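# Flip the upside-down carton so its bar code faces up

## Task

A carton at the top of a stack has its bar code facing down. Flip it so the bar code faces up and set it on top of a stack again. It must be oriented the same way as the cartons beneath it and aligned with them. Release it so that it stays put without the robot supporting it, then open the gripper and withdraw the arms.

## Robot and tools

ROBOT. There are two arms, left_arm and right_arm. Their names are labels only and do not mean image sides. The left_arm base sits at (+0.039, +0.311, 0) m and the right_arm base at (+0.001, -0.302, 0) m, each turned slightly about z. The scene frame has its origin on the table top midway between the bases. +x points out over the table, +z points up, and left_arm is on the +y side. Each gripper has its own frame. Its fingers extend along +z and close along y. The reported end_effector_position is the point between the finger pads, about 1 cm short of the fingertips. Joint ranges in rad are: waist -2.618..3.054, shoulder 0..3.142, elbow 0..3.142, wrist pitch -1.571..1.571, wrist yaw -1.571..1.571, wrist roll -2.094..2.094. A wrist camera is mounted on each gripper: cam_left_wrist and cam_right_wrist, both 504x504.

THE 14-NUMBER ROW. Every motion command uses one flat list of 14 numbers, each in [-1, 1], covering both arms. The order is left dx, dy, dz, rx, ry, rz, opening, then the same seven for right. You must send all 14 even when only one arm moves. The first six numbers per arm are an offset, not a pose. They are expressed in that gripper's own axes and measured from the gripper's pose in the most recent result that showed it. Before any result in the scene, and for the second and later calls within one reply, they are measured from where the gripper is when the call begins. On the scale, 1.0 equals 0.6 m of translation or 180 degrees of rotation. rx, ry, rz form a single rotation vector. Opening is absolute: +1 is fully open (0.094 m) and -1 is closed. All-zero offsets are not a pause; they drag the gripper back to its reference pose.

execute_actions: arguments are actions and, optionally, pictures. actions holds at most one item. An empty list only reports the state. {"rows": [...], "steps": n} runs up to 15 control steps of 1/30 s each, one row per step, with the final row repeating if rows run out. Every row counts from the same reference pose, not from the row before it. steps defaults to 15. {"steps": n} with no rows is a wait of up to 300 steps, counted from the previous result. pictures (true/false) controls whether camera images come back; they are included by default. A refused call moves nothing.

move: target is one 14-number row using the offset convention above. speed is in m/s, from 0.002 to 0.5 with a default of 0.25; rotation is capped at twice that value in rad/s. Both grippers follow straight paths that finish together, lasting 0.5 to 10 s; longer paths are cut off at 10 s. Rotation takes the shorter direction. Paths do not avoid obstacles or the other arm. Grippers lag their path, may drift, and can exceed speed near full reach. The opening is applied at the start. The result includes a move: line giving the ending (done, off_target, moving, held, fault), any limits (paced means the sent pose was clipped; held means some steps were blocked, after which the arm may surge), and each gripper's remaining distance to its target. If only one arm is named, the other finished.

wait: seconds from 0 to 10, sending nothing new.

zoom_image: camera (cam_left_wrist or cam_right_wrist) and region [x0, y0, x1, y1] in image pixels with (0,0) at top-left, at most 504 by 504. It returns a closer view of the latest image.

read_manual: section "licences" only; it does not move anything.

finished_scene: scene is the number of the current scene. It ends the scene permanently and reports success. Replying without any tool call also ends things.

RESULTS. The state line lists each gripper's position (m) and quat_wxyz in the scene frame; printed positions may be somewhat off, especially at long reach. grip_measured is the finger opening on the command scale, and the final Joint positions value is the opening in metres; readings may be off by about 1 mm. A "pose unreachable" line means a clearance check altered or blocked that arm's command. HELD marks steps that were not fully sent. A "Hand target" line shows where the controller is currently steering each gripper. FAULT or OVER-TEMPERATURE FAULT lines report stops.

CONTROL BEHAVIOUR. Each step, the command is clipped to within 70 mm and 16 degrees of the measured pose. If both cannot be achieved, position wins. After an action ends, the arm continues only to its last clipped pose, so distant targets need follow-up calls. Arms usually stop a centimetre or more short, mostly too low, and sag further under repeated zero offsets. To hold an arm steady, make the first call of a reply aim back at its desired pose (raising the aim if it still sits low), then use zeros in later calls, always sending the correct opening. The simulation keeps running while you think and write.

GRASPING. To hold something, command an opening below grip_measured; about 0.03 below gives a firm grip, and less gives a lighter one. In this task pad force is capped at roughly 13 to 25 N, so the carton can slip. Outside tugs on held items or pushes on loose ones may occur.

AVOID. Do not knock or set anything off the table, drop or slam the carton, or push hard. Contact is harder at higher speed and with targets set further past the contact point. Keep the arms from striking or pressing on each other. Holding loads heats motors: a MOTOR HOT warning appears at 75 °C, the arm stops for 10 s at 90 °C, and at 100 °C it goes limp and falls. Finish by releasing the carton so it rests on its own, moving both grippers clear, then calling finished_scene.

Each tool is called as a command line: name --argument value for each argument, lists and objects as JSON in quotes; but a table of rows of numbers goes row by row, as --pt "numbers of a row", without its own name.

## Session

execute_actions --actions '[]'

Scene clock: 0.00 s of 4500.00 s.
left_arm: end_effector_position=(+0.2501, +0.3302, +0.2247) grip_measured=+1.000 end_effector_quat_wxyz=(+0.566, +0.439, +0.649, +0.259) | right_arm: end_effector_position=(+0.4989, +0.0726, +0.3030) grip_measured=+1.000 end_effector_quat_wxyz=(+0.293, -0.233, +0.760, +0.531)
Joint positions: left_arm=[ 0.733  0.287  0.457 -0.593  0.986  1.382  0.094] | right_arm=[ 0.519  2.323  2.359 -0.476 -0.898  0.416  0.094]
Joint velocities: left_arm=[-0.007 -0.002  0.012 -0.007  0.007 -0.007  0.   ] | right_arm=[-0.017  0.012 -0.007  0.022 -0.007 -0.066  0.   ]
Hand target (left_arm): +0.249, +0.328, +0.228; +0.568, +0.439, +0.647, +0.257
Hand target (right_arm): +0.496, +0.072, +0.317; +0.305, -0.243, +0.751, +0.533

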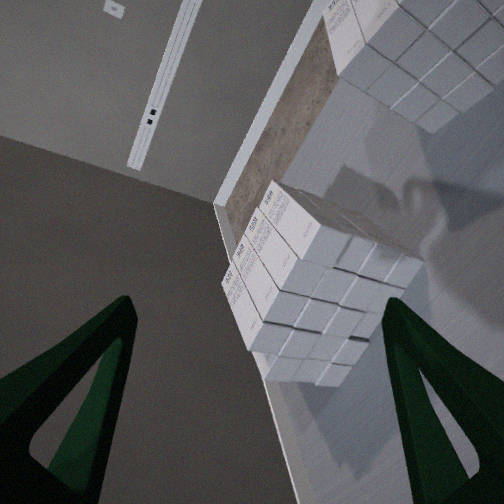

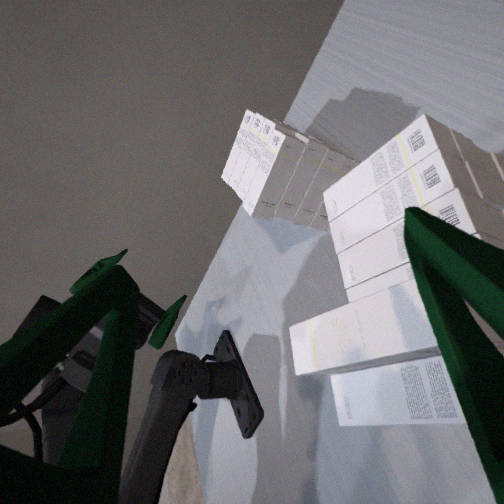

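move --target '[0,0,0,0,0,0,1,0.087,0.31,-0.32,0.394,-0.061,-0.025,1]' --speed 0.2

Scene clock: 10.50 s of 4500.00 s.
left_arm: end_effector_position=(+0.2501, +0.3303, +0.2246) grip_measured=+1.000 end_effector_quat_wxyz=(+0.565, +0.439, +0.649, +0.259) | right_arm: end_effector_position=(+0.3020, -0.0507, +0.4357) grip_measured=+1.000 end_effector_quat_wxyz=(+0.484, -0.012, +0.875, +0.028)
Joint positions: left_arm=[ 0.733  0.287  0.457 -0.593  0.985  1.383  0.094] | right_arm=[ 1.11   1.859  2.6   -1.555  0.753  0.67   0.094]
Joint velocities: left_arm=[-0.002 -0.007  0.007 -0.066  0.051  0.051  0.   ] | right_arm=[ 0.007  0.012 -0.032 -0.022  0.081  0.066  0.   ]
Hand target (left_arm): +0.250, +0.330, +0.225; +0.566, +0.439, +0.649, +0.259
Hand target (right_arm): +0.300, -0.055, +0.441; +0.491, -0.006, +0.871, +0.023
Off the commanded pose (left_arm): 0.000 m, 0 deg.
Off the commanded pose (right_arm): 0.007 m, 5 deg.
joint sent to its limit (right arm) — the command would take joint 4 (wrist pitch) past its lower limit, so that joint was sent only as far as its limit.
After step 90, 3.77 s passed at rest.
move: off_target (right_arm)

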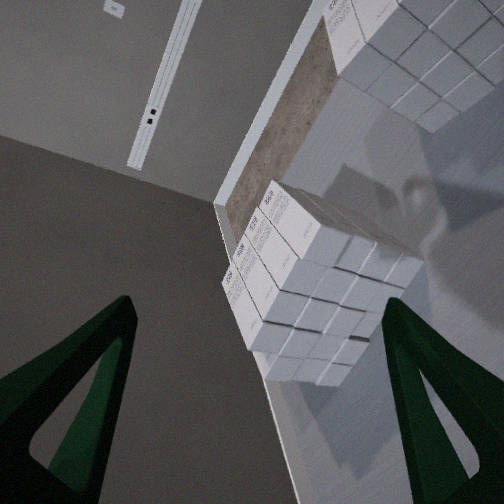

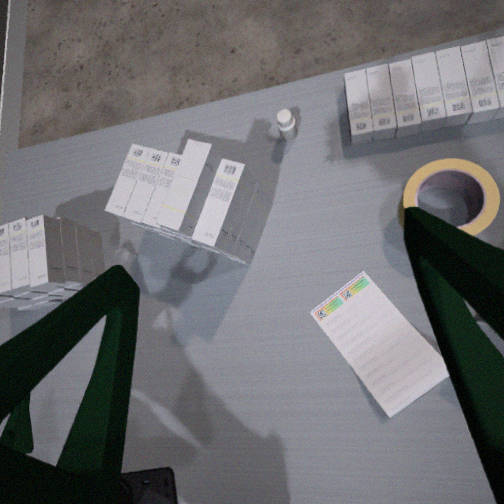

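move --target '[-0.31,-0.10,0.14,0.062,-0.069,-0.308,0.3,0,-0.2,0,0,0,0,1]' --speed 0.2

Scene clock: 44.50 s of 4500.00 s.
left_arm: end_effector_position=(+0.3109, +0.1327, +0.2425) grip_measured=+0.301 end_effector_quat_wxyz=(+0.634, +0.172, +0.743, -0.132) | right_arm: end_effector_position=(+0.3099, -0.1646, +0.4262) grip_measured=+1.000 end_effector_quat_wxyz=(+0.476, -0.015, +0.879, +0.024)
Joint positions: left_arm=[-0.885  0.782  0.457  0.154 -0.32  -0.033  0.061] | right_arm=[ 0.768  1.421  2.019 -1.267  0.492  0.391  0.094]
Joint velocities: left_arm=[ 0.002  0.007 -0.017  0.066 -0.037 -0.081  0.001] | right_arm=[-0.002  0.017 -0.007 -0.022  0.066 -0.051  0.   ]
Hand target (left_arm): +0.311, +0.130, +0.245; +0.637, +0.169, +0.740, -0.136
Hand target (right_arm): +0.308, -0.170, +0.431; +0.484, -0.011, +0.875, +0.026
Off the commanded pose (left_arm): 0.009 m, 2 deg.
Off the commanded pose (right_arm): 0.008 m, 1 deg.
After step 90, 27.80 s passed at rest.
move: done

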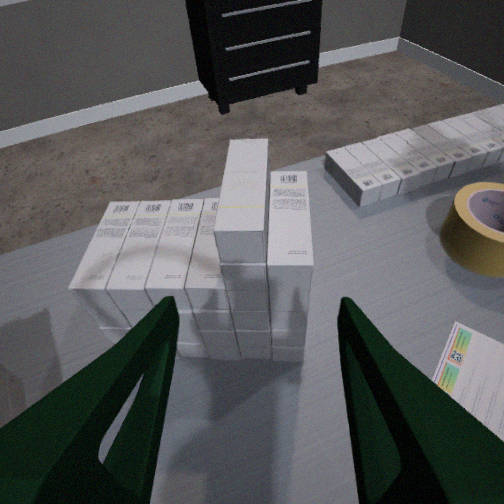

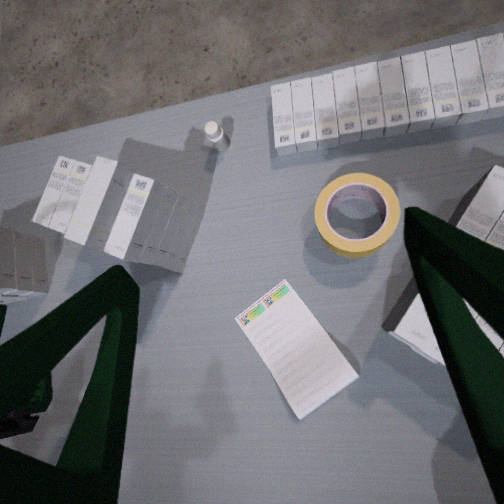

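move --target '[0.06,0.015,0.128,0,-0.01,0,0.3,0,0,0,0,0,0,1]' --speed 0.08

Scene clock: 54.27 s of 4500.00 s.
left_arm: end_effector_position=(+0.3787, +0.1101, +0.1978) grip_measured=+0.301 end_effector_quat_wxyz=(+0.644, +0.169, +0.733, -0.137) | right_arm: end_effector_position=(+0.3099, -0.1645, +0.4262) grip_measured=+1.000 end_effector_quat_wxyz=(+0.476, -0.015, +0.879, +0.024)
Joint positions: left_arm=[-0.746  1.26   0.436  0.69  -0.179 -0.007  0.061] | right_arm=[ 0.768  1.421  2.019 -1.267  0.491  0.39   0.094]
Joint velocities: left_arm=[-0.017  0.012 -0.002 -0.051 -0.007  0.051 -0.001] | right_arm=[-0.002 -0.012 -0.002  0.007  0.051  0.051  0.   ]
Hand target (left_arm): +0.380, +0.113, +0.196; +0.645, +0.169, +0.733, -0.135
Hand target (right_arm): +0.310, -0.165, +0.426; +0.476, -0.015, +0.879, +0.024
Off the commanded pose (left_arm): 0.004 m, 0 deg.
Off the commanded pose (right_arm): 0.000 m, 0 deg.
After step 90, 5.03 s passed at rest.
move: done

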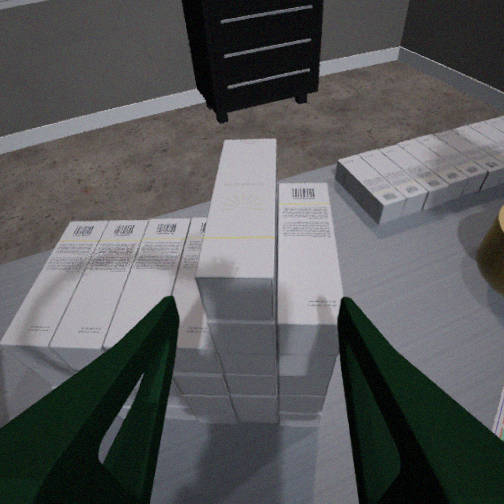

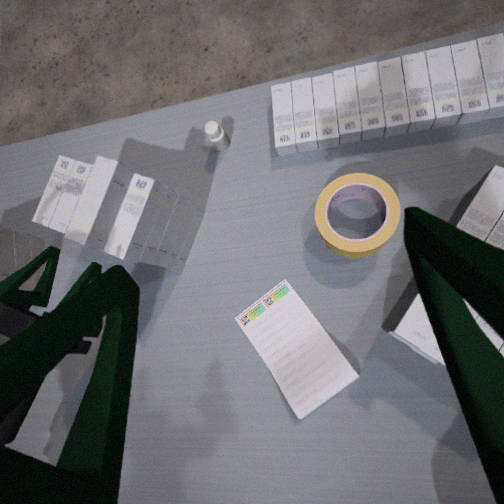

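move --target '[-0.003,0.017,0.078,0,0,0,0.3,0,0,0,0,0,0,1]' --speed 0.04

Scene clock: 59.50 s of 4500.00 s.
left_arm: end_effector_position=(+0.4169, +0.1020, +0.1796) grip_measured=+0.301 end_effector_quat_wxyz=(+0.630, +0.173, +0.745, -0.134) | right_arm: end_effector_position=(+0.3099, -0.1645, +0.4262) grip_measured=+1.000 end_effector_quat_wxyz=(+0.476, -0.015, +0.879, +0.024)
Joint positions: left_arm=[-0.684  1.463  0.541  0.75  -0.115 -0.002  0.061] | right_arm=[ 0.768  1.421  2.019 -1.267  0.491  0.39   0.094]
Joint velocities: left_arm=[ 0.007  0.012 -0.012 -0.037 -0.007  0.066 -0.   ] | right_arm=[ 0.002 -0.007 -0.022  0.022  0.081 -0.007  0.   ]
Hand target (left_arm): +0.425, +0.101, +0.194; +0.644, +0.169, +0.733, -0.137
Hand target (right_arm): +0.310, -0.165, +0.426; +0.476, -0.015, +0.879, +0.024
Off the commanded pose (left_arm): 0.016 m, 2 deg.
Off the commanded pose (right_arm): 0.000 m, 0 deg.
After step 90, 0.73 s passed at rest.
move: off_target (left_arm)

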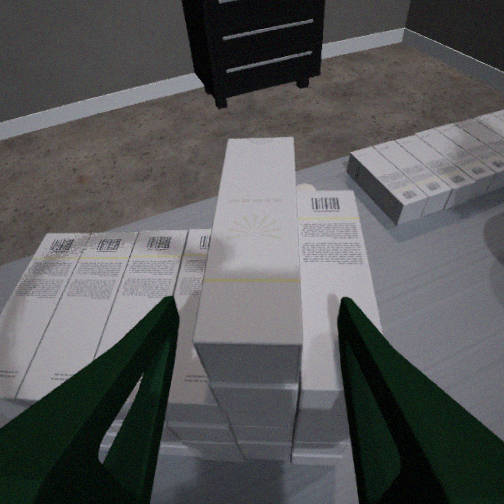

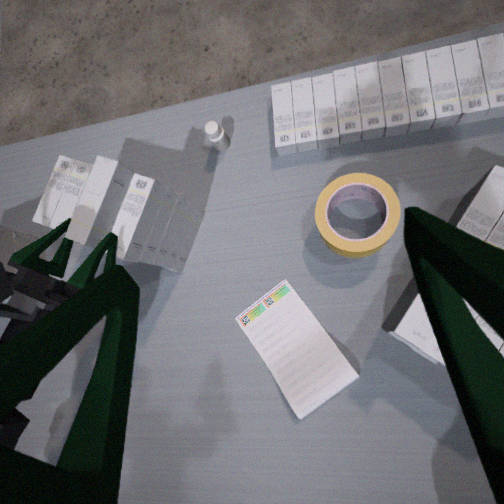

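move --target '[-0.035,0.004,0.012,0,-0.012,0,0.3,0,0,0,0,0,0,1]' --speed 0.03

Scene clock: 65.53 s of 4500.00 s.
left_arm: end_effector_position=(+0.4198, +0.0991, +0.1878) grip_measured=+0.301 end_effector_quat_wxyz=(+0.636, +0.173, +0.739, -0.138) | right_arm: end_effector_position=(+0.3099, -0.1644, +0.4262) grip_measured=+1.000 end_effector_quat_wxyz=(+0.475, -0.015, +0.879, +0.024)
Joint positions: left_arm=[-0.684  1.463  0.561  0.747 -0.109 -0.001  0.061] | right_arm=[ 0.768  1.421  2.019 -1.267  0.491  0.39   0.094]
Joint velocities: left_arm=[-0.007 -0.002 -0.012  0.007 -0.066  0.007 -0.001] | right_arm=[ 0.002 -0.002 -0.012 -0.007 -0.007  0.007  0.   ]
Hand target (left_arm): +0.427, +0.100, +0.199; +0.644, +0.170, +0.733, -0.138
Hand target (right_arm): +0.310, -0.164, +0.426; +0.476, -0.015, +0.879, +0.024
Off the commanded pose (left_arm): 0.014 m, 1 deg.
Off the commanded pose (right_arm): 0.000 m, 0 deg.
After step 90, 1.97 s passed at rest.
move: off_target (left_arm)

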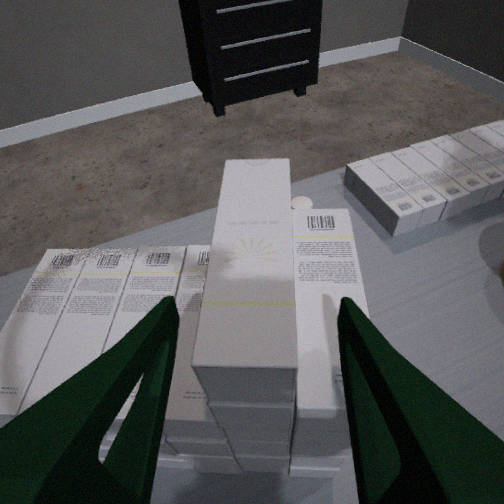

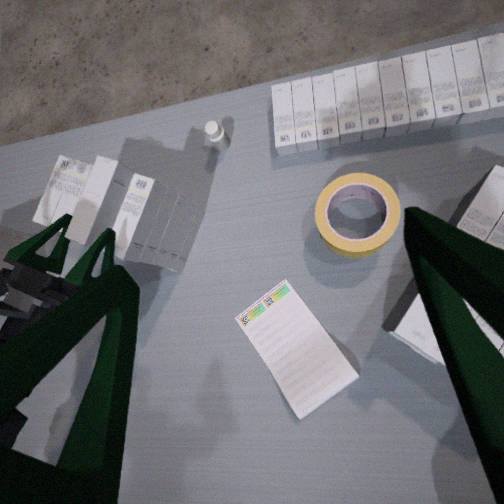

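move --target '[-0.02,0.012,0.008,0,-0.006,0,0.3,0,0,0,0,0,0,1]' --speed 0.03

execute_actions --actions '[{"rows":[[-0.02,0,0.008,0,-0.006,0,-0.5,0,0,0,0,0,0,1]],"steps":15}]'

Scene clock: 72.03 s of 4500.00 s.
left_arm: end_effector_position=(+0.4223, +0.1032, +0.1877) grip_measured=+0.301 end_effector_quat_wxyz=(+0.635, +0.173, +0.740, -0.139) | right_arm: end_effector_position=(+0.3099, -0.1643, +0.4261) grip_measured=+1.000 end_effector_quat_wxyz=(+0.475, -0.015, +0.879, +0.024)
Joint positions: left_arm=[-0.664  1.463  0.561  0.747 -0.089  0.001  0.061] | right_arm=[ 0.768  1.421  2.019 -1.267  0.491  0.39   0.094]
Joint velocities: left_arm=[-0.007 -0.002 -0.002 -0.007  0.007  0.007 -0.001] | right_arm=[ 0.012 -0.002 -0.002 -0.066 -0.007 -0.007  0.   ]
Hand target (left_arm): +0.428, +0.103, +0.199; +0.643, +0.172, +0.733, -0.140
Hand target (right_arm): +0.310, -0.164, +0.426; +0.475, -0.015, +0.879, +0.024
Off the commanded pose (left_arm): 0.013 m, 1 deg.
Off the commanded pose (right_arm): 0.000 m, 0 deg.
After step 90, 2.77 s passed at rest.
move: off_target (left_arm)

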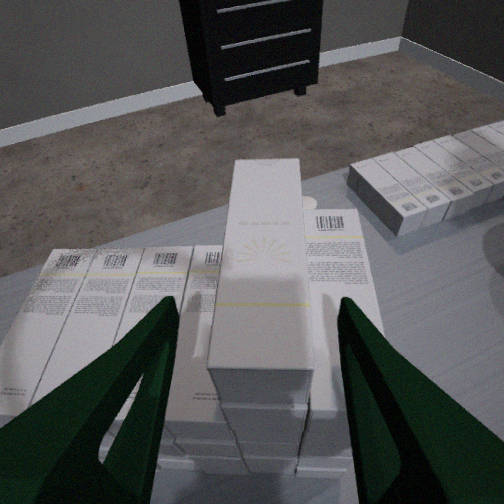

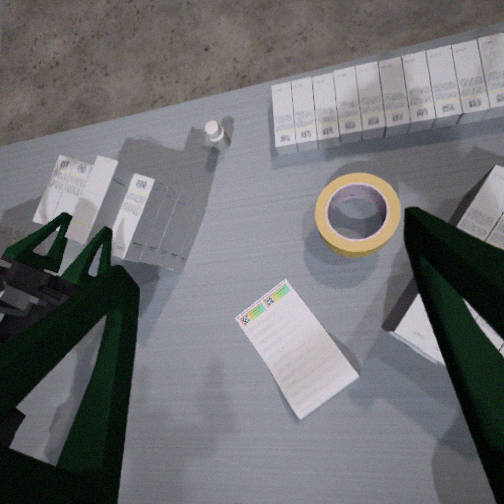

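Scene clock: 72.53 s of 4500.00 s.
left_arm: end_effector_position=(+0.4222, +0.1031, +0.1876) grip_measured=-0.308 end_effector_quat_wxyz=(+0.635, +0.173, +0.740, -0.139) | right_arm: end_effector_position=(+0.3099, -0.1643, +0.4261) grip_measured=+1.000 end_effector_quat_wxyz=(+0.475, -0.015, +0.879, +0.025)
Joint positions: left_arm=[-0.664  1.463  0.561  0.747 -0.088  0.001  0.032] | right_arm=[ 0.768  1.421  2.019 -1.267  0.49   0.39   0.094]
Joint velocities: left_arm=[-0.012 -0.002  0.002  0.022 -0.007  0.007 -0.001] | right_arm=[-0.002 -0.012  0.007 -0.022 -0.007 -0.007  0.   ]
Hand target (left_arm): +0.428, +0.101, +0.199; +0.642, +0.172, +0.733, -0.140
Hand target (right_arm): +0.310, -0.164, +0.426; +0.475, -0.015, +0.879, +0.024
Off the commanded pose (left_arm): 0.013 m, 1 deg.
Off the commanded pose (right_arm): 0.000 m, 0 deg.
Steps of this call (steps 1 to 15: all 15 steps of this action). Readings (end_effector_position):
1: left_arm (+0.4223, +0.1032, +0.1877) | right_arm (+0.3099, -0.1643, +0.4261)
2: left_arm (+0.4223, +0.1032, +0.1877) | right_arm (+0.3099, -0.1643, +0.4261)
4: left_arm (+0.4223, +0.1031, +0.1877) | right_arm (+0.3099, -0.1643, +0.4261)
8: left_arm (+0.4222, +0.1031, +0.1876) | right_arm (+0.3099, -0.1643, +0.4261)
15: the state above

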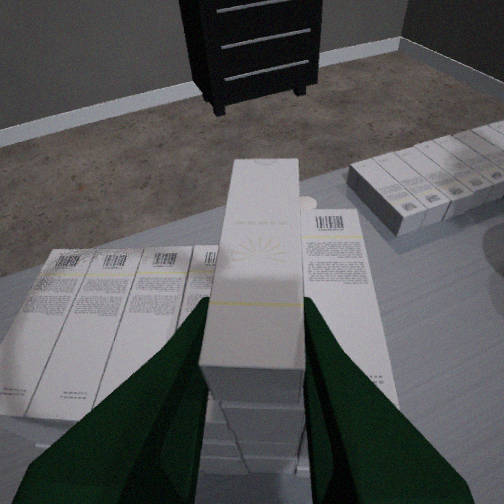

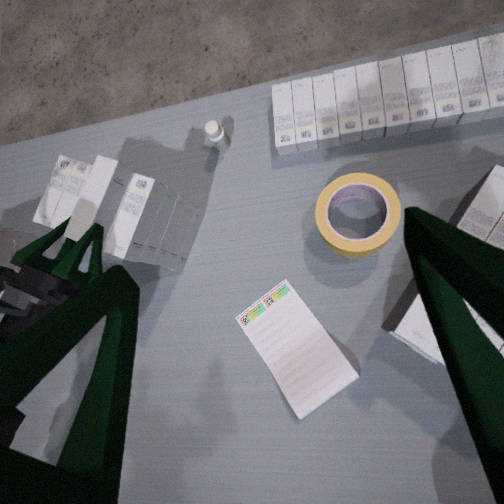

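move --target '[-0.11,0,-0.03,0,0,0,-0.5,0,-0.17,0,0,0,0,1]' --speed 0.08

Scene clock: 79.77 s of 4500.00 s.
left_arm: end_effector_position=(+0.4129, +0.1089, +0.2287) grip_measured=-0.308 end_effector_quat_wxyz=(+0.614, +0.179, +0.757, -0.132) | right_arm: end_effector_position=(+0.3192, -0.2621, +0.4178) grip_measured=+1.000 end_effector_quat_wxyz=(+0.463, -0.015, +0.886, +0.021)
Joint positions: left_arm=[-0.664  1.291  0.682  0.395 -0.09   0.001  0.032] | right_arm=[ 0.272  1.295  1.89  -1.205  0.088  0.089  0.094]
Joint velocities: left_arm=[ 0.002 -0.017 -0.017 -0.022 -0.051 -0.007  0.001] | right_arm=[ 0.007 -0.012 -0.017 -0.007 -0.022  0.007  0.   ]
Hand target (left_arm): +0.413, +0.106, +0.256; +0.635, +0.173, +0.739, -0.139
Hand target (right_arm): +0.315, -0.264, +0.423; +0.474, -0.016, +0.880, +0.022
Off the commanded pose (left_arm): 0.027 m, 3 deg.
Off the commanded pose (right_arm): 0.008 m, 2 deg.
After step 90, 2.40 s passed at rest.
move: off_target (left_arm)

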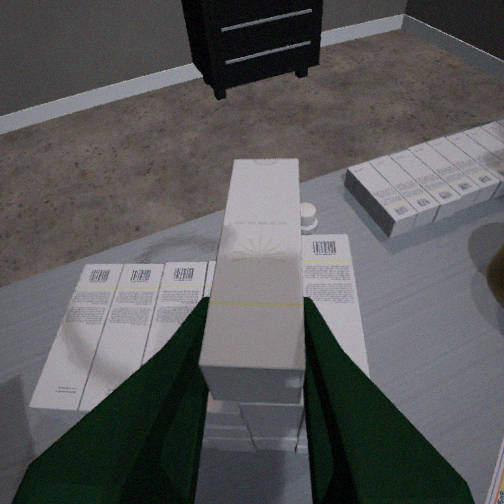

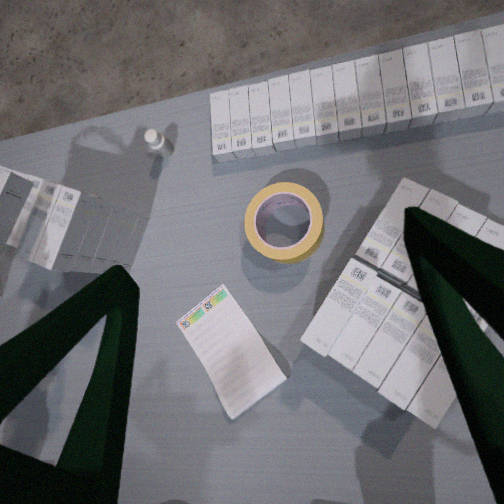

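move --target '[-0.06,-0.205,-0.143,0.124,0.178,0.06,-0.5,0,0,0,0,0,0,1]' --speed 0.1

Scene clock: 93.93 s of 4500.00 s.
left_arm: end_effector_position=(+0.2893, +0.0372, +0.2650) grip_measured=-0.309 end_effector_quat_wxyz=(+0.335, +0.386, +0.846, -0.152) | right_arm: end_effector_position=(+0.3191, -0.2617, +0.4178) grip_measured=+1.000 end_effector_quat_wxyz=(+0.463, -0.016, +0.886, +0.022)
Joint positions: left_arm=[-0.951  1.337  1.382 -0.863  0.022  0.024  0.032] | right_arm=[ 0.272  1.295  1.89  -1.205  0.086  0.088  0.094]
Joint velocities: left_arm=[-0.007  0.012 -0.012 -0.007 -0.066 -0.007  0.   ] | right_arm=[ 0.002 -0.022  0.002  0.007  0.037  0.051  0.   ]
Hand target (left_arm): +0.288, +0.031, +0.279; +0.345, +0.388, +0.839, -0.162
Hand target (right_arm): +0.319, -0.262, +0.418; +0.463, -0.015, +0.886, +0.021
Off the commanded pose (left_arm): 0.016 m, 2 deg.
Off the commanded pose (right_arm): 0.000 m, 0 deg.
After step 90, 7.07 s passed at rest.
move: off_target (left_arm)

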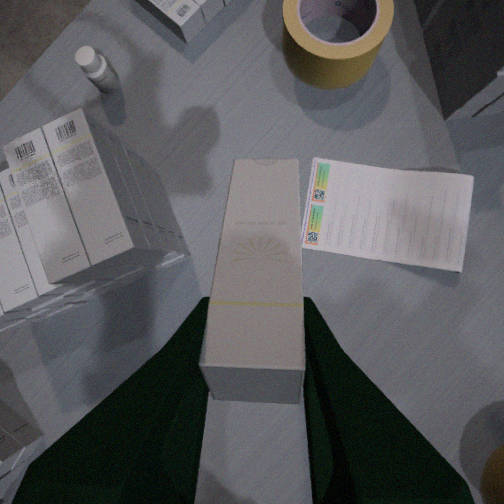

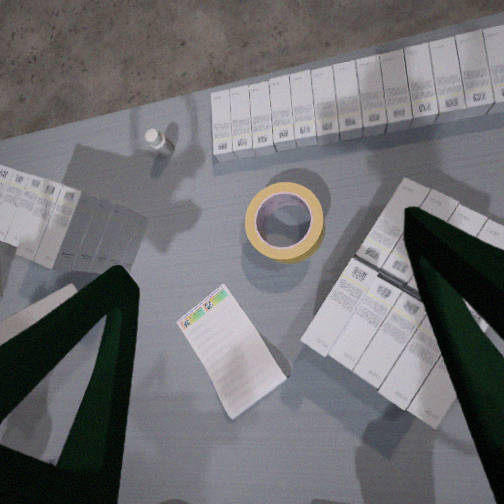

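move --target '[0.19,-0.01,0.15,0,0.29,0,-0.5,0,0,0,0,0,0,1]' --speed 0.1

Scene clock: 102.87 s of 4500.00 s.
left_arm: end_effector_position=(+0.2713, +0.0554, +0.1142) grip_measured=-0.309 end_effector_quat_wxyz=(-0.084, +0.404, +0.910, +0.034) | right_arm: end_effector_position=(+0.3191, -0.2617, +0.4178) grip_measured=+1.000 end_effector_quat_wxyz=(+0.463, -0.016, +0.886, +0.022)
Joint positions: left_arm=[-0.962  2.034  1.809 -1.526  0.005  0.003  0.032] | right_arm=[ 0.272  1.295  1.89  -1.205  0.086  0.088  0.094]
Joint velocities: left_arm=[-0.007 -0.012 -0.017 -0.037 -0.081 -0.051 -0.001] | right_arm=[ 0.007  0.012 -0.002 -0.022 -0.066  0.037  0.   ]
Hand target (left_arm): +0.273, +0.050, +0.124; -0.072, +0.408, +0.910, +0.032
Hand target (right_arm): +0.319, -0.262, +0.418; +0.463, -0.016, +0.886, +0.022
Off the commanded pose (left_arm): 0.009 m, 2 deg.
Off the commanded pose (right_arm): 0.000 m, 0 deg.
After step 90, 0.97 s passed at rest.
move: done

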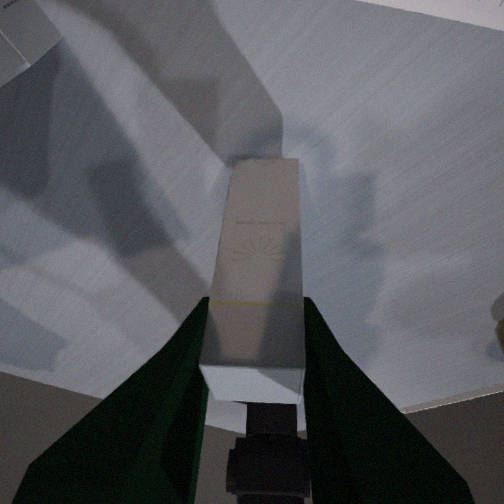

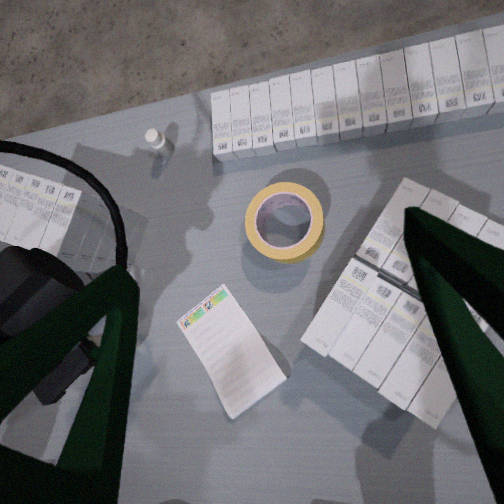

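move --target '[-0.004,0,0.018,0,-0.017,0,-0.5,0,0,0,0,0,0,1]' --speed 0.015

Scene clock: 107.37 s of 4500.00 s.
left_arm: end_effector_position=(+0.2713, +0.0554, +0.0973) grip_measured=-0.309 end_effector_quat_wxyz=(-0.074, +0.405, +0.911, +0.029) | right_arm: end_effector_position=(+0.3191, -0.2617, +0.4178) grip_measured=+1.000 end_effector_quat_wxyz=(+0.463, -0.016, +0.886, +0.022)
Joint positions: left_arm=[-0.962  2.013  1.714 -1.431  0.005  0.003  0.032] | right_arm=[ 0.272  1.295  1.89  -1.205  0.086  0.088  0.094]
Joint velocities: left_arm=[-0.007  0.017 -0.007 -0.007  0.037 -0.022  0.   ] | right_arm=[-0.012 -0.012 -0.017 -0.037 -0.037  0.037  0.   ]
Hand target (left_arm): +0.272, +0.055, +0.103; -0.060, +0.405, +0.912, +0.023
Hand target (right_arm): +0.319, -0.262, +0.418; +0.463, -0.016, +0.886, +0.022
Off the commanded pose (left_arm): 0.006 m, 2 deg.
Off the commanded pose (right_arm): 0.000 m, 0 deg.
move: done

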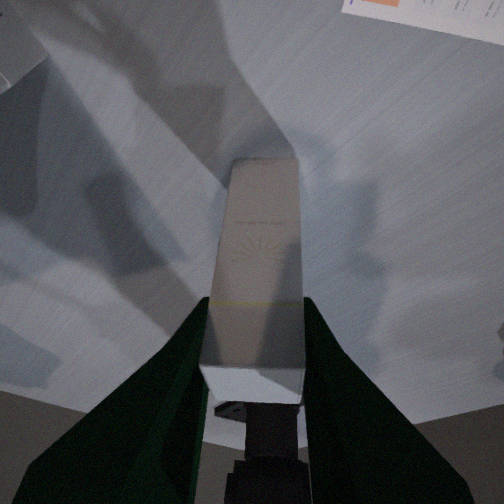

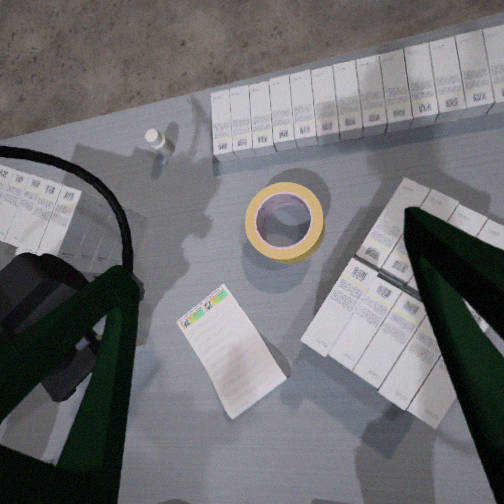

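move --target '[0,0,0.002,0,-0.01,0,-0.5,0,0,0,0,0,0,1]' --speed 0.01

Scene clock: 111.23 s of 4500.00 s.
left_arm: end_effector_position=(+0.2716, +0.0551, +0.0942) grip_measured=-0.309 end_effector_quat_wxyz=(-0.068, +0.405, +0.911, +0.027) | right_arm: end_effector_position=(+0.3191, -0.2617, +0.4178) grip_measured=+1.000 end_effector_quat_wxyz=(+0.463, -0.016, +0.886, +0.022)
Joint positions: left_arm=[-0.962  2.003  1.69  -1.404  0.005  0.003  0.032] | right_arm=[ 0.272  1.295  1.89  -1.205  0.086  0.088  0.094]
Joint velocities: left_arm=[-0.002 -0.002 -0.007  0.007 -0.022 -0.007 -0.001] | right_arm=[ 0.007  0.002  0.002 -0.022  0.007  0.081  0.   ]
Hand target (left_arm): +0.271, +0.056, +0.096; -0.060, +0.405, +0.912, +0.023
Hand target (right_arm): +0.319, -0.262, +0.418; +0.463, -0.016, +0.886, +0.022
Off the commanded pose (left_arm): 0.002 m, 1 deg.
Off the commanded pose (right_arm): 0.000 m, 0 deg.
move: done

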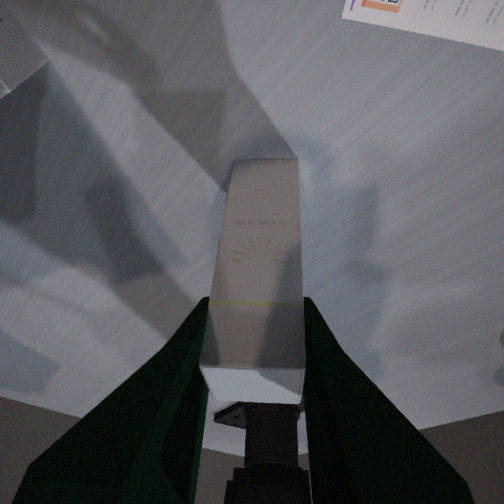

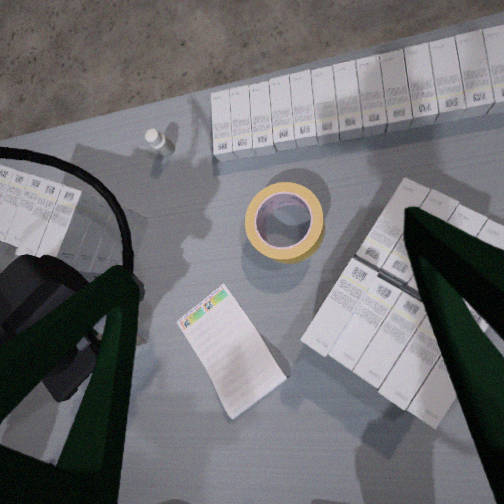

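move --target '[0,0,0,0,0,0,0.3,0,0,0,0,0,0,1]' --speed 0.01

move --target '[0,0,0,0,-0.3,0,0.3,0,0,0,0,0,0,1]' --speed 0.15

Scene clock: 119.67 s of 4500.00 s.
left_arm: end_effector_position=(+0.2716, +0.0551, +0.0942) grip_measured=+0.299 end_effector_quat_wxyz=(-0.068, +0.405, +0.911, +0.027) | right_arm: end_effector_position=(+0.3191, -0.2617, +0.4178) grip_measured=+1.000 end_effector_quat_wxyz=(+0.463, -0.016, +0.886, +0.022)
Joint positions: left_arm=[-0.962  2.003  1.69  -1.404  0.005  0.003  0.061] | right_arm=[ 0.272  1.295  1.89  -1.205  0.086  0.088  0.094]
Joint velocities: left_arm=[ 0.002 -0.017 -0.012  0.066 -0.081 -0.007  0.   ] | right_arm=[ 0.002 -0.007 -0.002  0.007  0.007  0.007  0.   ]
Hand target (left_arm): +0.272, +0.055, +0.094; -0.068, +0.405, +0.911, +0.027
Hand target (right_arm): +0.319, -0.262, +0.418; +0.463, -0.016, +0.886, +0.022
Off the commanded pose (left_arm): 0.000 m, 0 deg.
Off the commanded pose (right_arm): 0.000 m, 0 deg.
After step 90, 4.73 s passed at rest.
move: done

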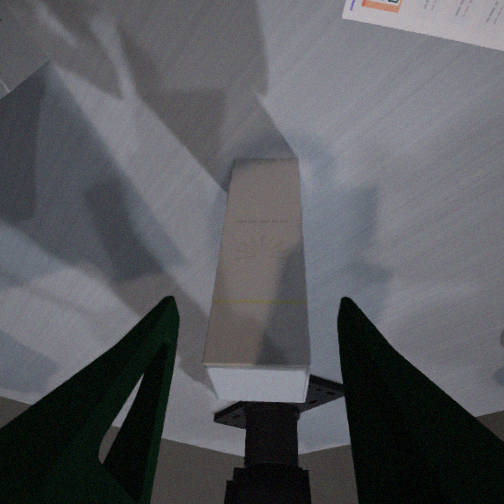

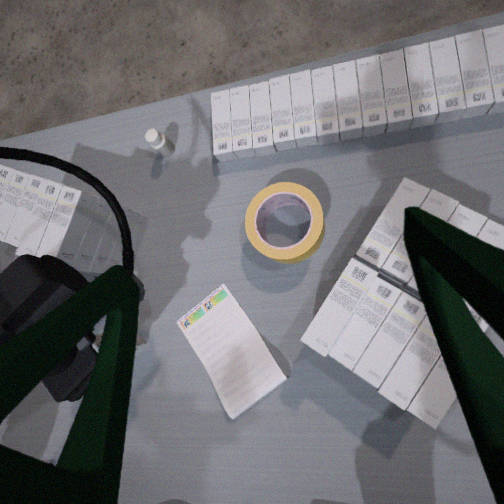

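Scene clock: 123.47 s of 4500.00 s.
left_arm: end_effector_position=(+0.2717, +0.0527, +0.0875) grip_measured=+0.299 end_effector_quat_wxyz=(+0.342, +0.380, +0.845, -0.157) | right_arm: end_effector_position=(+0.3191, -0.2617, +0.4178) grip_measured=+1.000 end_effector_quat_wxyz=(+0.463, -0.016, +0.886, +0.022)
Joint positions: left_arm=[-0.962  1.285  0.61  -0.123  0.014  0.008  0.061] | right_arm=[ 0.272  1.295  1.89  -1.205  0.086  0.088  0.094]
Joint velocities: left_arm=[-0.007  0.017  0.002 -0.051  0.022  0.007 -0.001] | right_arm=[-0.012  0.007 -0.002 -0.037  0.007 -0.051  0.   ]
Hand target (left_arm): +0.272, +0.054, +0.091; +0.352, +0.379, +0.841, -0.162
Hand target (right_arm): +0.319, -0.262, +0.418; +0.463, -0.016, +0.886, +0.022
Off the commanded pose (left_arm): 0.007 m, 2 deg.
Off the commanded pose (right_arm): 0.000 m, 0 deg.
move: done

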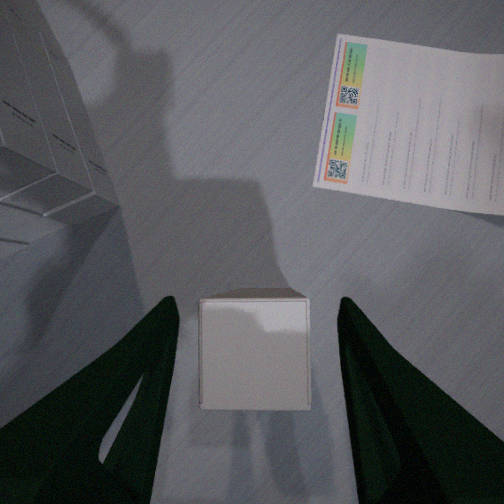

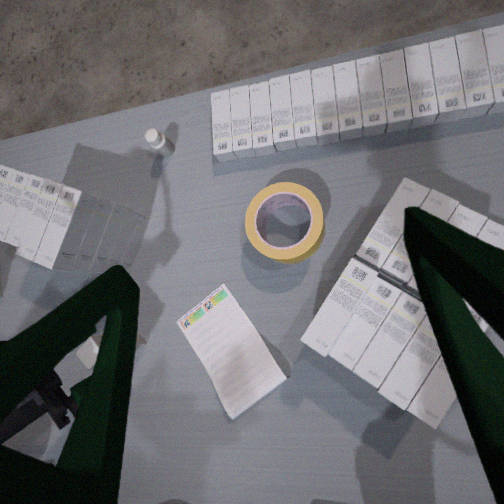

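move --target '[0.03,0,0.012,0,-0.265,0,0.3,0,0,0,0,0,0,1]' --speed 0.15

Scene clock: 129.60 s of 4500.00 s.
left_arm: end_effector_position=(+0.2716, +0.0503, +0.0759) grip_measured=+0.299 end_effector_quat_wxyz=(+0.579, +0.322, +0.701, -0.264) | right_arm: end_effector_position=(+0.3191, -0.2617, +0.4178) grip_measured=+1.000 end_effector_quat_wxyz=(+0.463, -0.016, +0.886, +0.022)
Joint positions: left_arm=[-0.962  1.819  0.089  1.539  0.023  0.008  0.061] | right_arm=[ 0.272  1.295  1.89  -1.205  0.086  0.088  0.094]
Joint velocities: left_arm=[-0.012 -0.017  0.002 -0.022 -0.022 -0.022  0.   ] | right_arm=[-0.007  0.002  0.002  0.037  0.007  0.051  0.   ]
Hand target (left_arm): +0.268, +0.057, +0.069; +0.571, +0.323, +0.708, -0.260
Hand target (right_arm): +0.319, -0.262, +0.418; +0.463, -0.016, +0.886, +0.022
Off the commanded pose (left_arm): 0.011 m, 13 deg.
Off the commanded pose (right_arm): 0.000 m, 0 deg.
joint sent to its limit (left arm) — the command would take joint 4 (wrist pitch) past its upper limit, so that joint was sent only as far as its limit.
After step 90, 0.10 s passed at rest.
move: off_target (left_arm)

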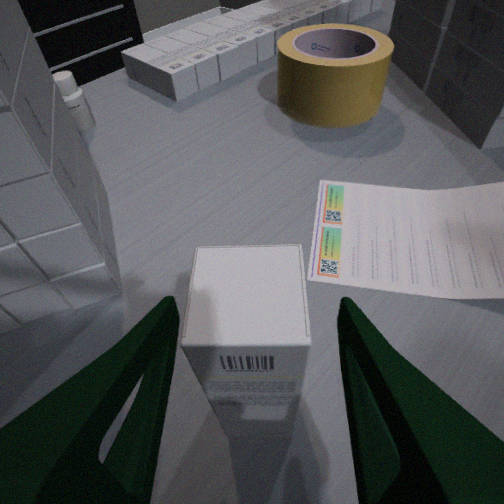

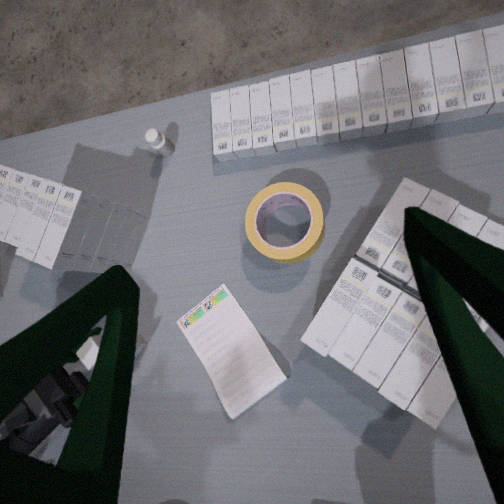

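move --target '[0,0.005,0,0,0,0,-0.5,0,0,0,0,0,0,1]' --speed 0.02

move --target '[-0.035,0,0.0,0,-0.005,0,-0.5,0,0,0,0,0,0,1]' --speed 0.03

move --target '[-0.045,0.015,0.13,0,-0.005,0,-0.5,0,0,0,0,0,0,1]' --speed 0.05

Scene clock: 135.63 s of 4500.00 s.
left_arm: end_effector_position=(+0.2719, +0.0506, +0.0760) grip_measured=-0.310 end_effector_quat_wxyz=(+0.579, +0.322, +0.700, -0.266) | right_arm: end_effector_position=(+0.3191, -0.2617, +0.4178) grip_measured=+1.000 end_effector_quat_wxyz=(+0.463, -0.016, +0.886, +0.022)
Joint positions: left_arm=[-0.955  1.819  0.089  1.539  0.035  0.008  0.032] | right_arm=[ 0.272  1.295  1.89  -1.205  0.086  0.088  0.094]
Joint velocities: left_arm=[-0.002  0.007 -0.002 -0.022  0.007  0.066 -0.001] | right_arm=[-0.002  0.007  0.012 -0.037 -0.037  0.007  0.   ]
Hand target (left_arm): +0.274, +0.052, +0.076; +0.579, +0.321, +0.701, -0.264
Hand target (right_arm): +0.319, -0.262, +0.418; +0.463, -0.016, +0.886, +0.022
Off the commanded pose (left_arm): 0.003 m, 0 deg.
Off the commanded pose (right_arm): 0.000 m, 0 deg.
After step 90, 2.33 s passed at rest.
move: done

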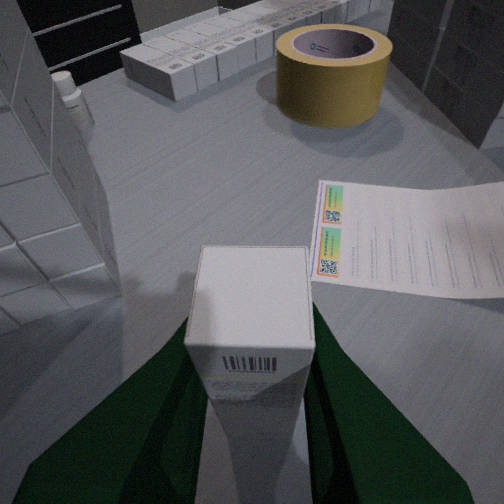

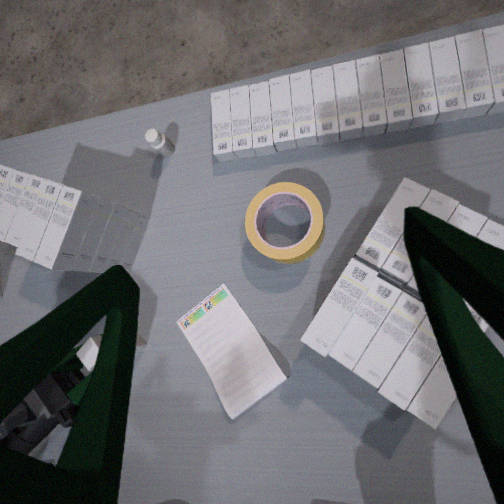

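Scene clock: 136.87 s of 4500.00 s.
left_arm: end_effector_position=(+0.2698, +0.0528, +0.0840) grip_measured=-0.310 end_effector_quat_wxyz=(+0.570, +0.325, +0.707, -0.262) | right_arm: end_effector_position=(+0.3191, -0.2617, +0.4178) grip_measured=+1.000 end_effector_quat_wxyz=(+0.463, -0.016, +0.886, +0.022)
Joint positions: left_arm=[-0.955  1.657  0.089  1.354  0.035  0.008  0.032] | right_arm=[ 0.272  1.295  1.89  -1.205  0.086  0.088  0.094]
Joint velocities: left_arm=[ 0.002 -0.002  0.002  0.022  0.051 -0.007 -0.   ] | right_arm=[-0.022  0.002  0.012  0.022 -0.066 -0.022  0.   ]
Hand target (left_arm): +0.274, +0.048, +0.097; +0.584, +0.320, +0.696, -0.268
Hand target (right_arm): +0.319, -0.262, +0.418; +0.463, -0.016, +0.886, +0.022
Off the commanded pose (left_arm): 0.014 m, 2 deg.
Off the commanded pose (right_arm): 0.000 m, 0 deg.
move: off_target (left_arm)

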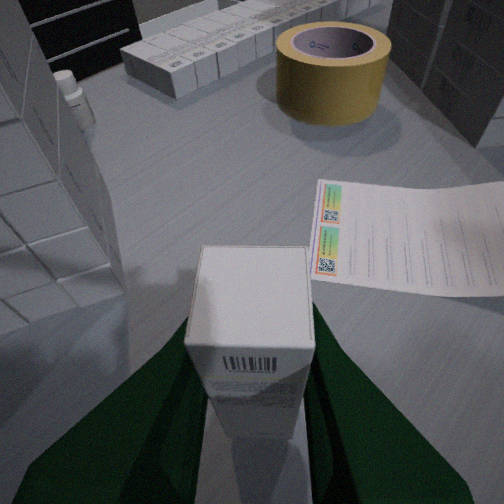

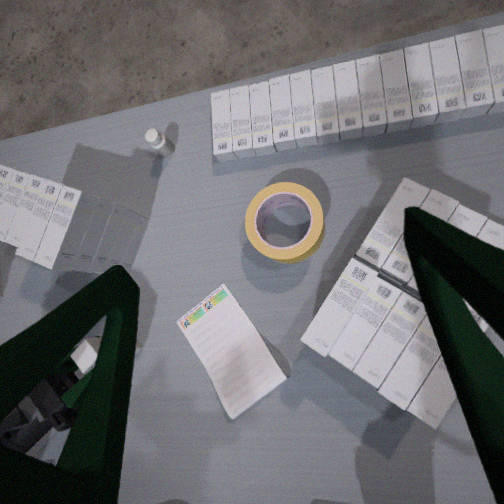

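Scene clock: 138.83 s of 4500.00 s.
left_arm: end_effector_position=(+0.3223, +0.0018, +0.0884) grip_measured=-0.310 end_effector_quat_wxyz=(+0.568, +0.325, +0.709, -0.263) | right_arm: end_effector_position=(+0.3191, -0.2617, +0.4178) grip_measured=+1.000 end_effector_quat_wxyz=(+0.463, -0.016, +0.886, +0.022)
Joint positions: left_arm=[-0.937  1.804  0.383  1.203  0.055  0.008  0.032] | right_arm=[ 0.272  1.295  1.89  -1.205  0.086  0.088  0.094]
Joint velocities: left_arm=[-0.027 -0.002 -0.007 -0.081 -0.051 -0.081  0.   ] | right_arm=[-0.002  0.002  0.002 -0.007  0.022 -0.095  0.   ]
Hand target (left_arm): +0.330, -0.002, +0.095; +0.576, +0.323, +0.703, -0.265
Hand target (right_arm): +0.319, -0.262, +0.418; +0.463, -0.016, +0.886, +0.022
Off the commanded pose (left_arm): 0.011 m, 1 deg.
Off the commanded pose (right_arm): 0.000 m, 0 deg.
move: off_target (left_arm)

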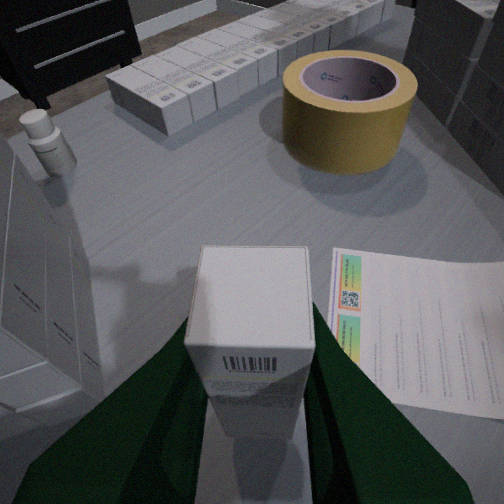

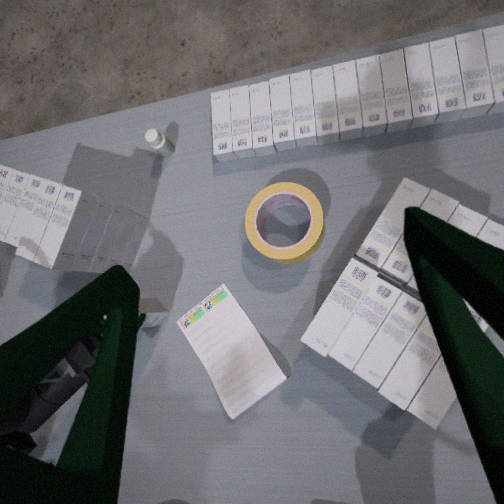

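move --target '[0.012,0,0.012,0,-0.014,0,-0.5,0,0,0,0,0,0,1]' --speed 0.012

Scene clock: 144.67 s of 4500.00 s.
left_arm: end_effector_position=(+0.3245, -0.0006, +0.0775) grip_measured=-0.310 end_effector_quat_wxyz=(+0.579, +0.322, +0.700, -0.268) | right_arm: end_effector_position=(+0.3191, -0.2617, +0.4178) grip_measured=+1.000 end_effector_quat_wxyz=(+0.463, -0.016, +0.886, +0.022)
Joint positions: left_arm=[-0.937  1.919  0.383  1.348  0.055  0.008  0.032] | right_arm=[ 0.272  1.295  1.89  -1.205  0.086  0.088  0.094]
Joint velocities: left_arm=[-0.012  0.032  0.007  0.007  0.022 -0.081 -0.001] | right_arm=[ 0.022 -0.012 -0.012  0.11  -0.007 -0.037  0.   ]
Hand target (left_arm): +0.326, -0.002, +0.080; +0.583, +0.320, +0.696, -0.270
Hand target (right_arm): +0.319, -0.262, +0.418; +0.463, -0.016, +0.886, +0.022
Off the commanded pose (left_arm): 0.003 m, 1 deg.
Off the commanded pose (right_arm): 0.000 m, 0 deg.
After step 90, 0.67 s passed at rest.
move: done

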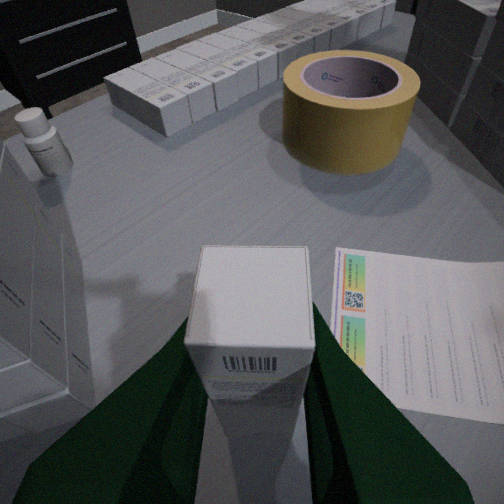

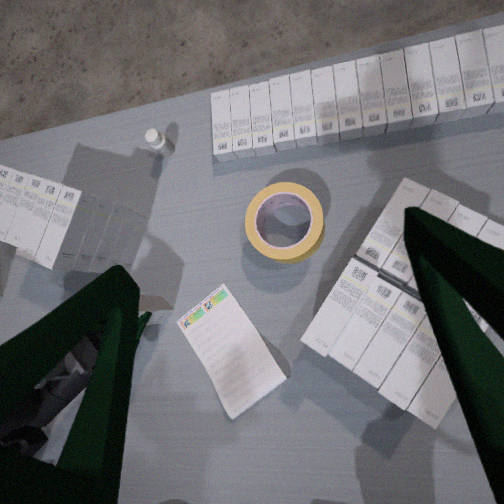

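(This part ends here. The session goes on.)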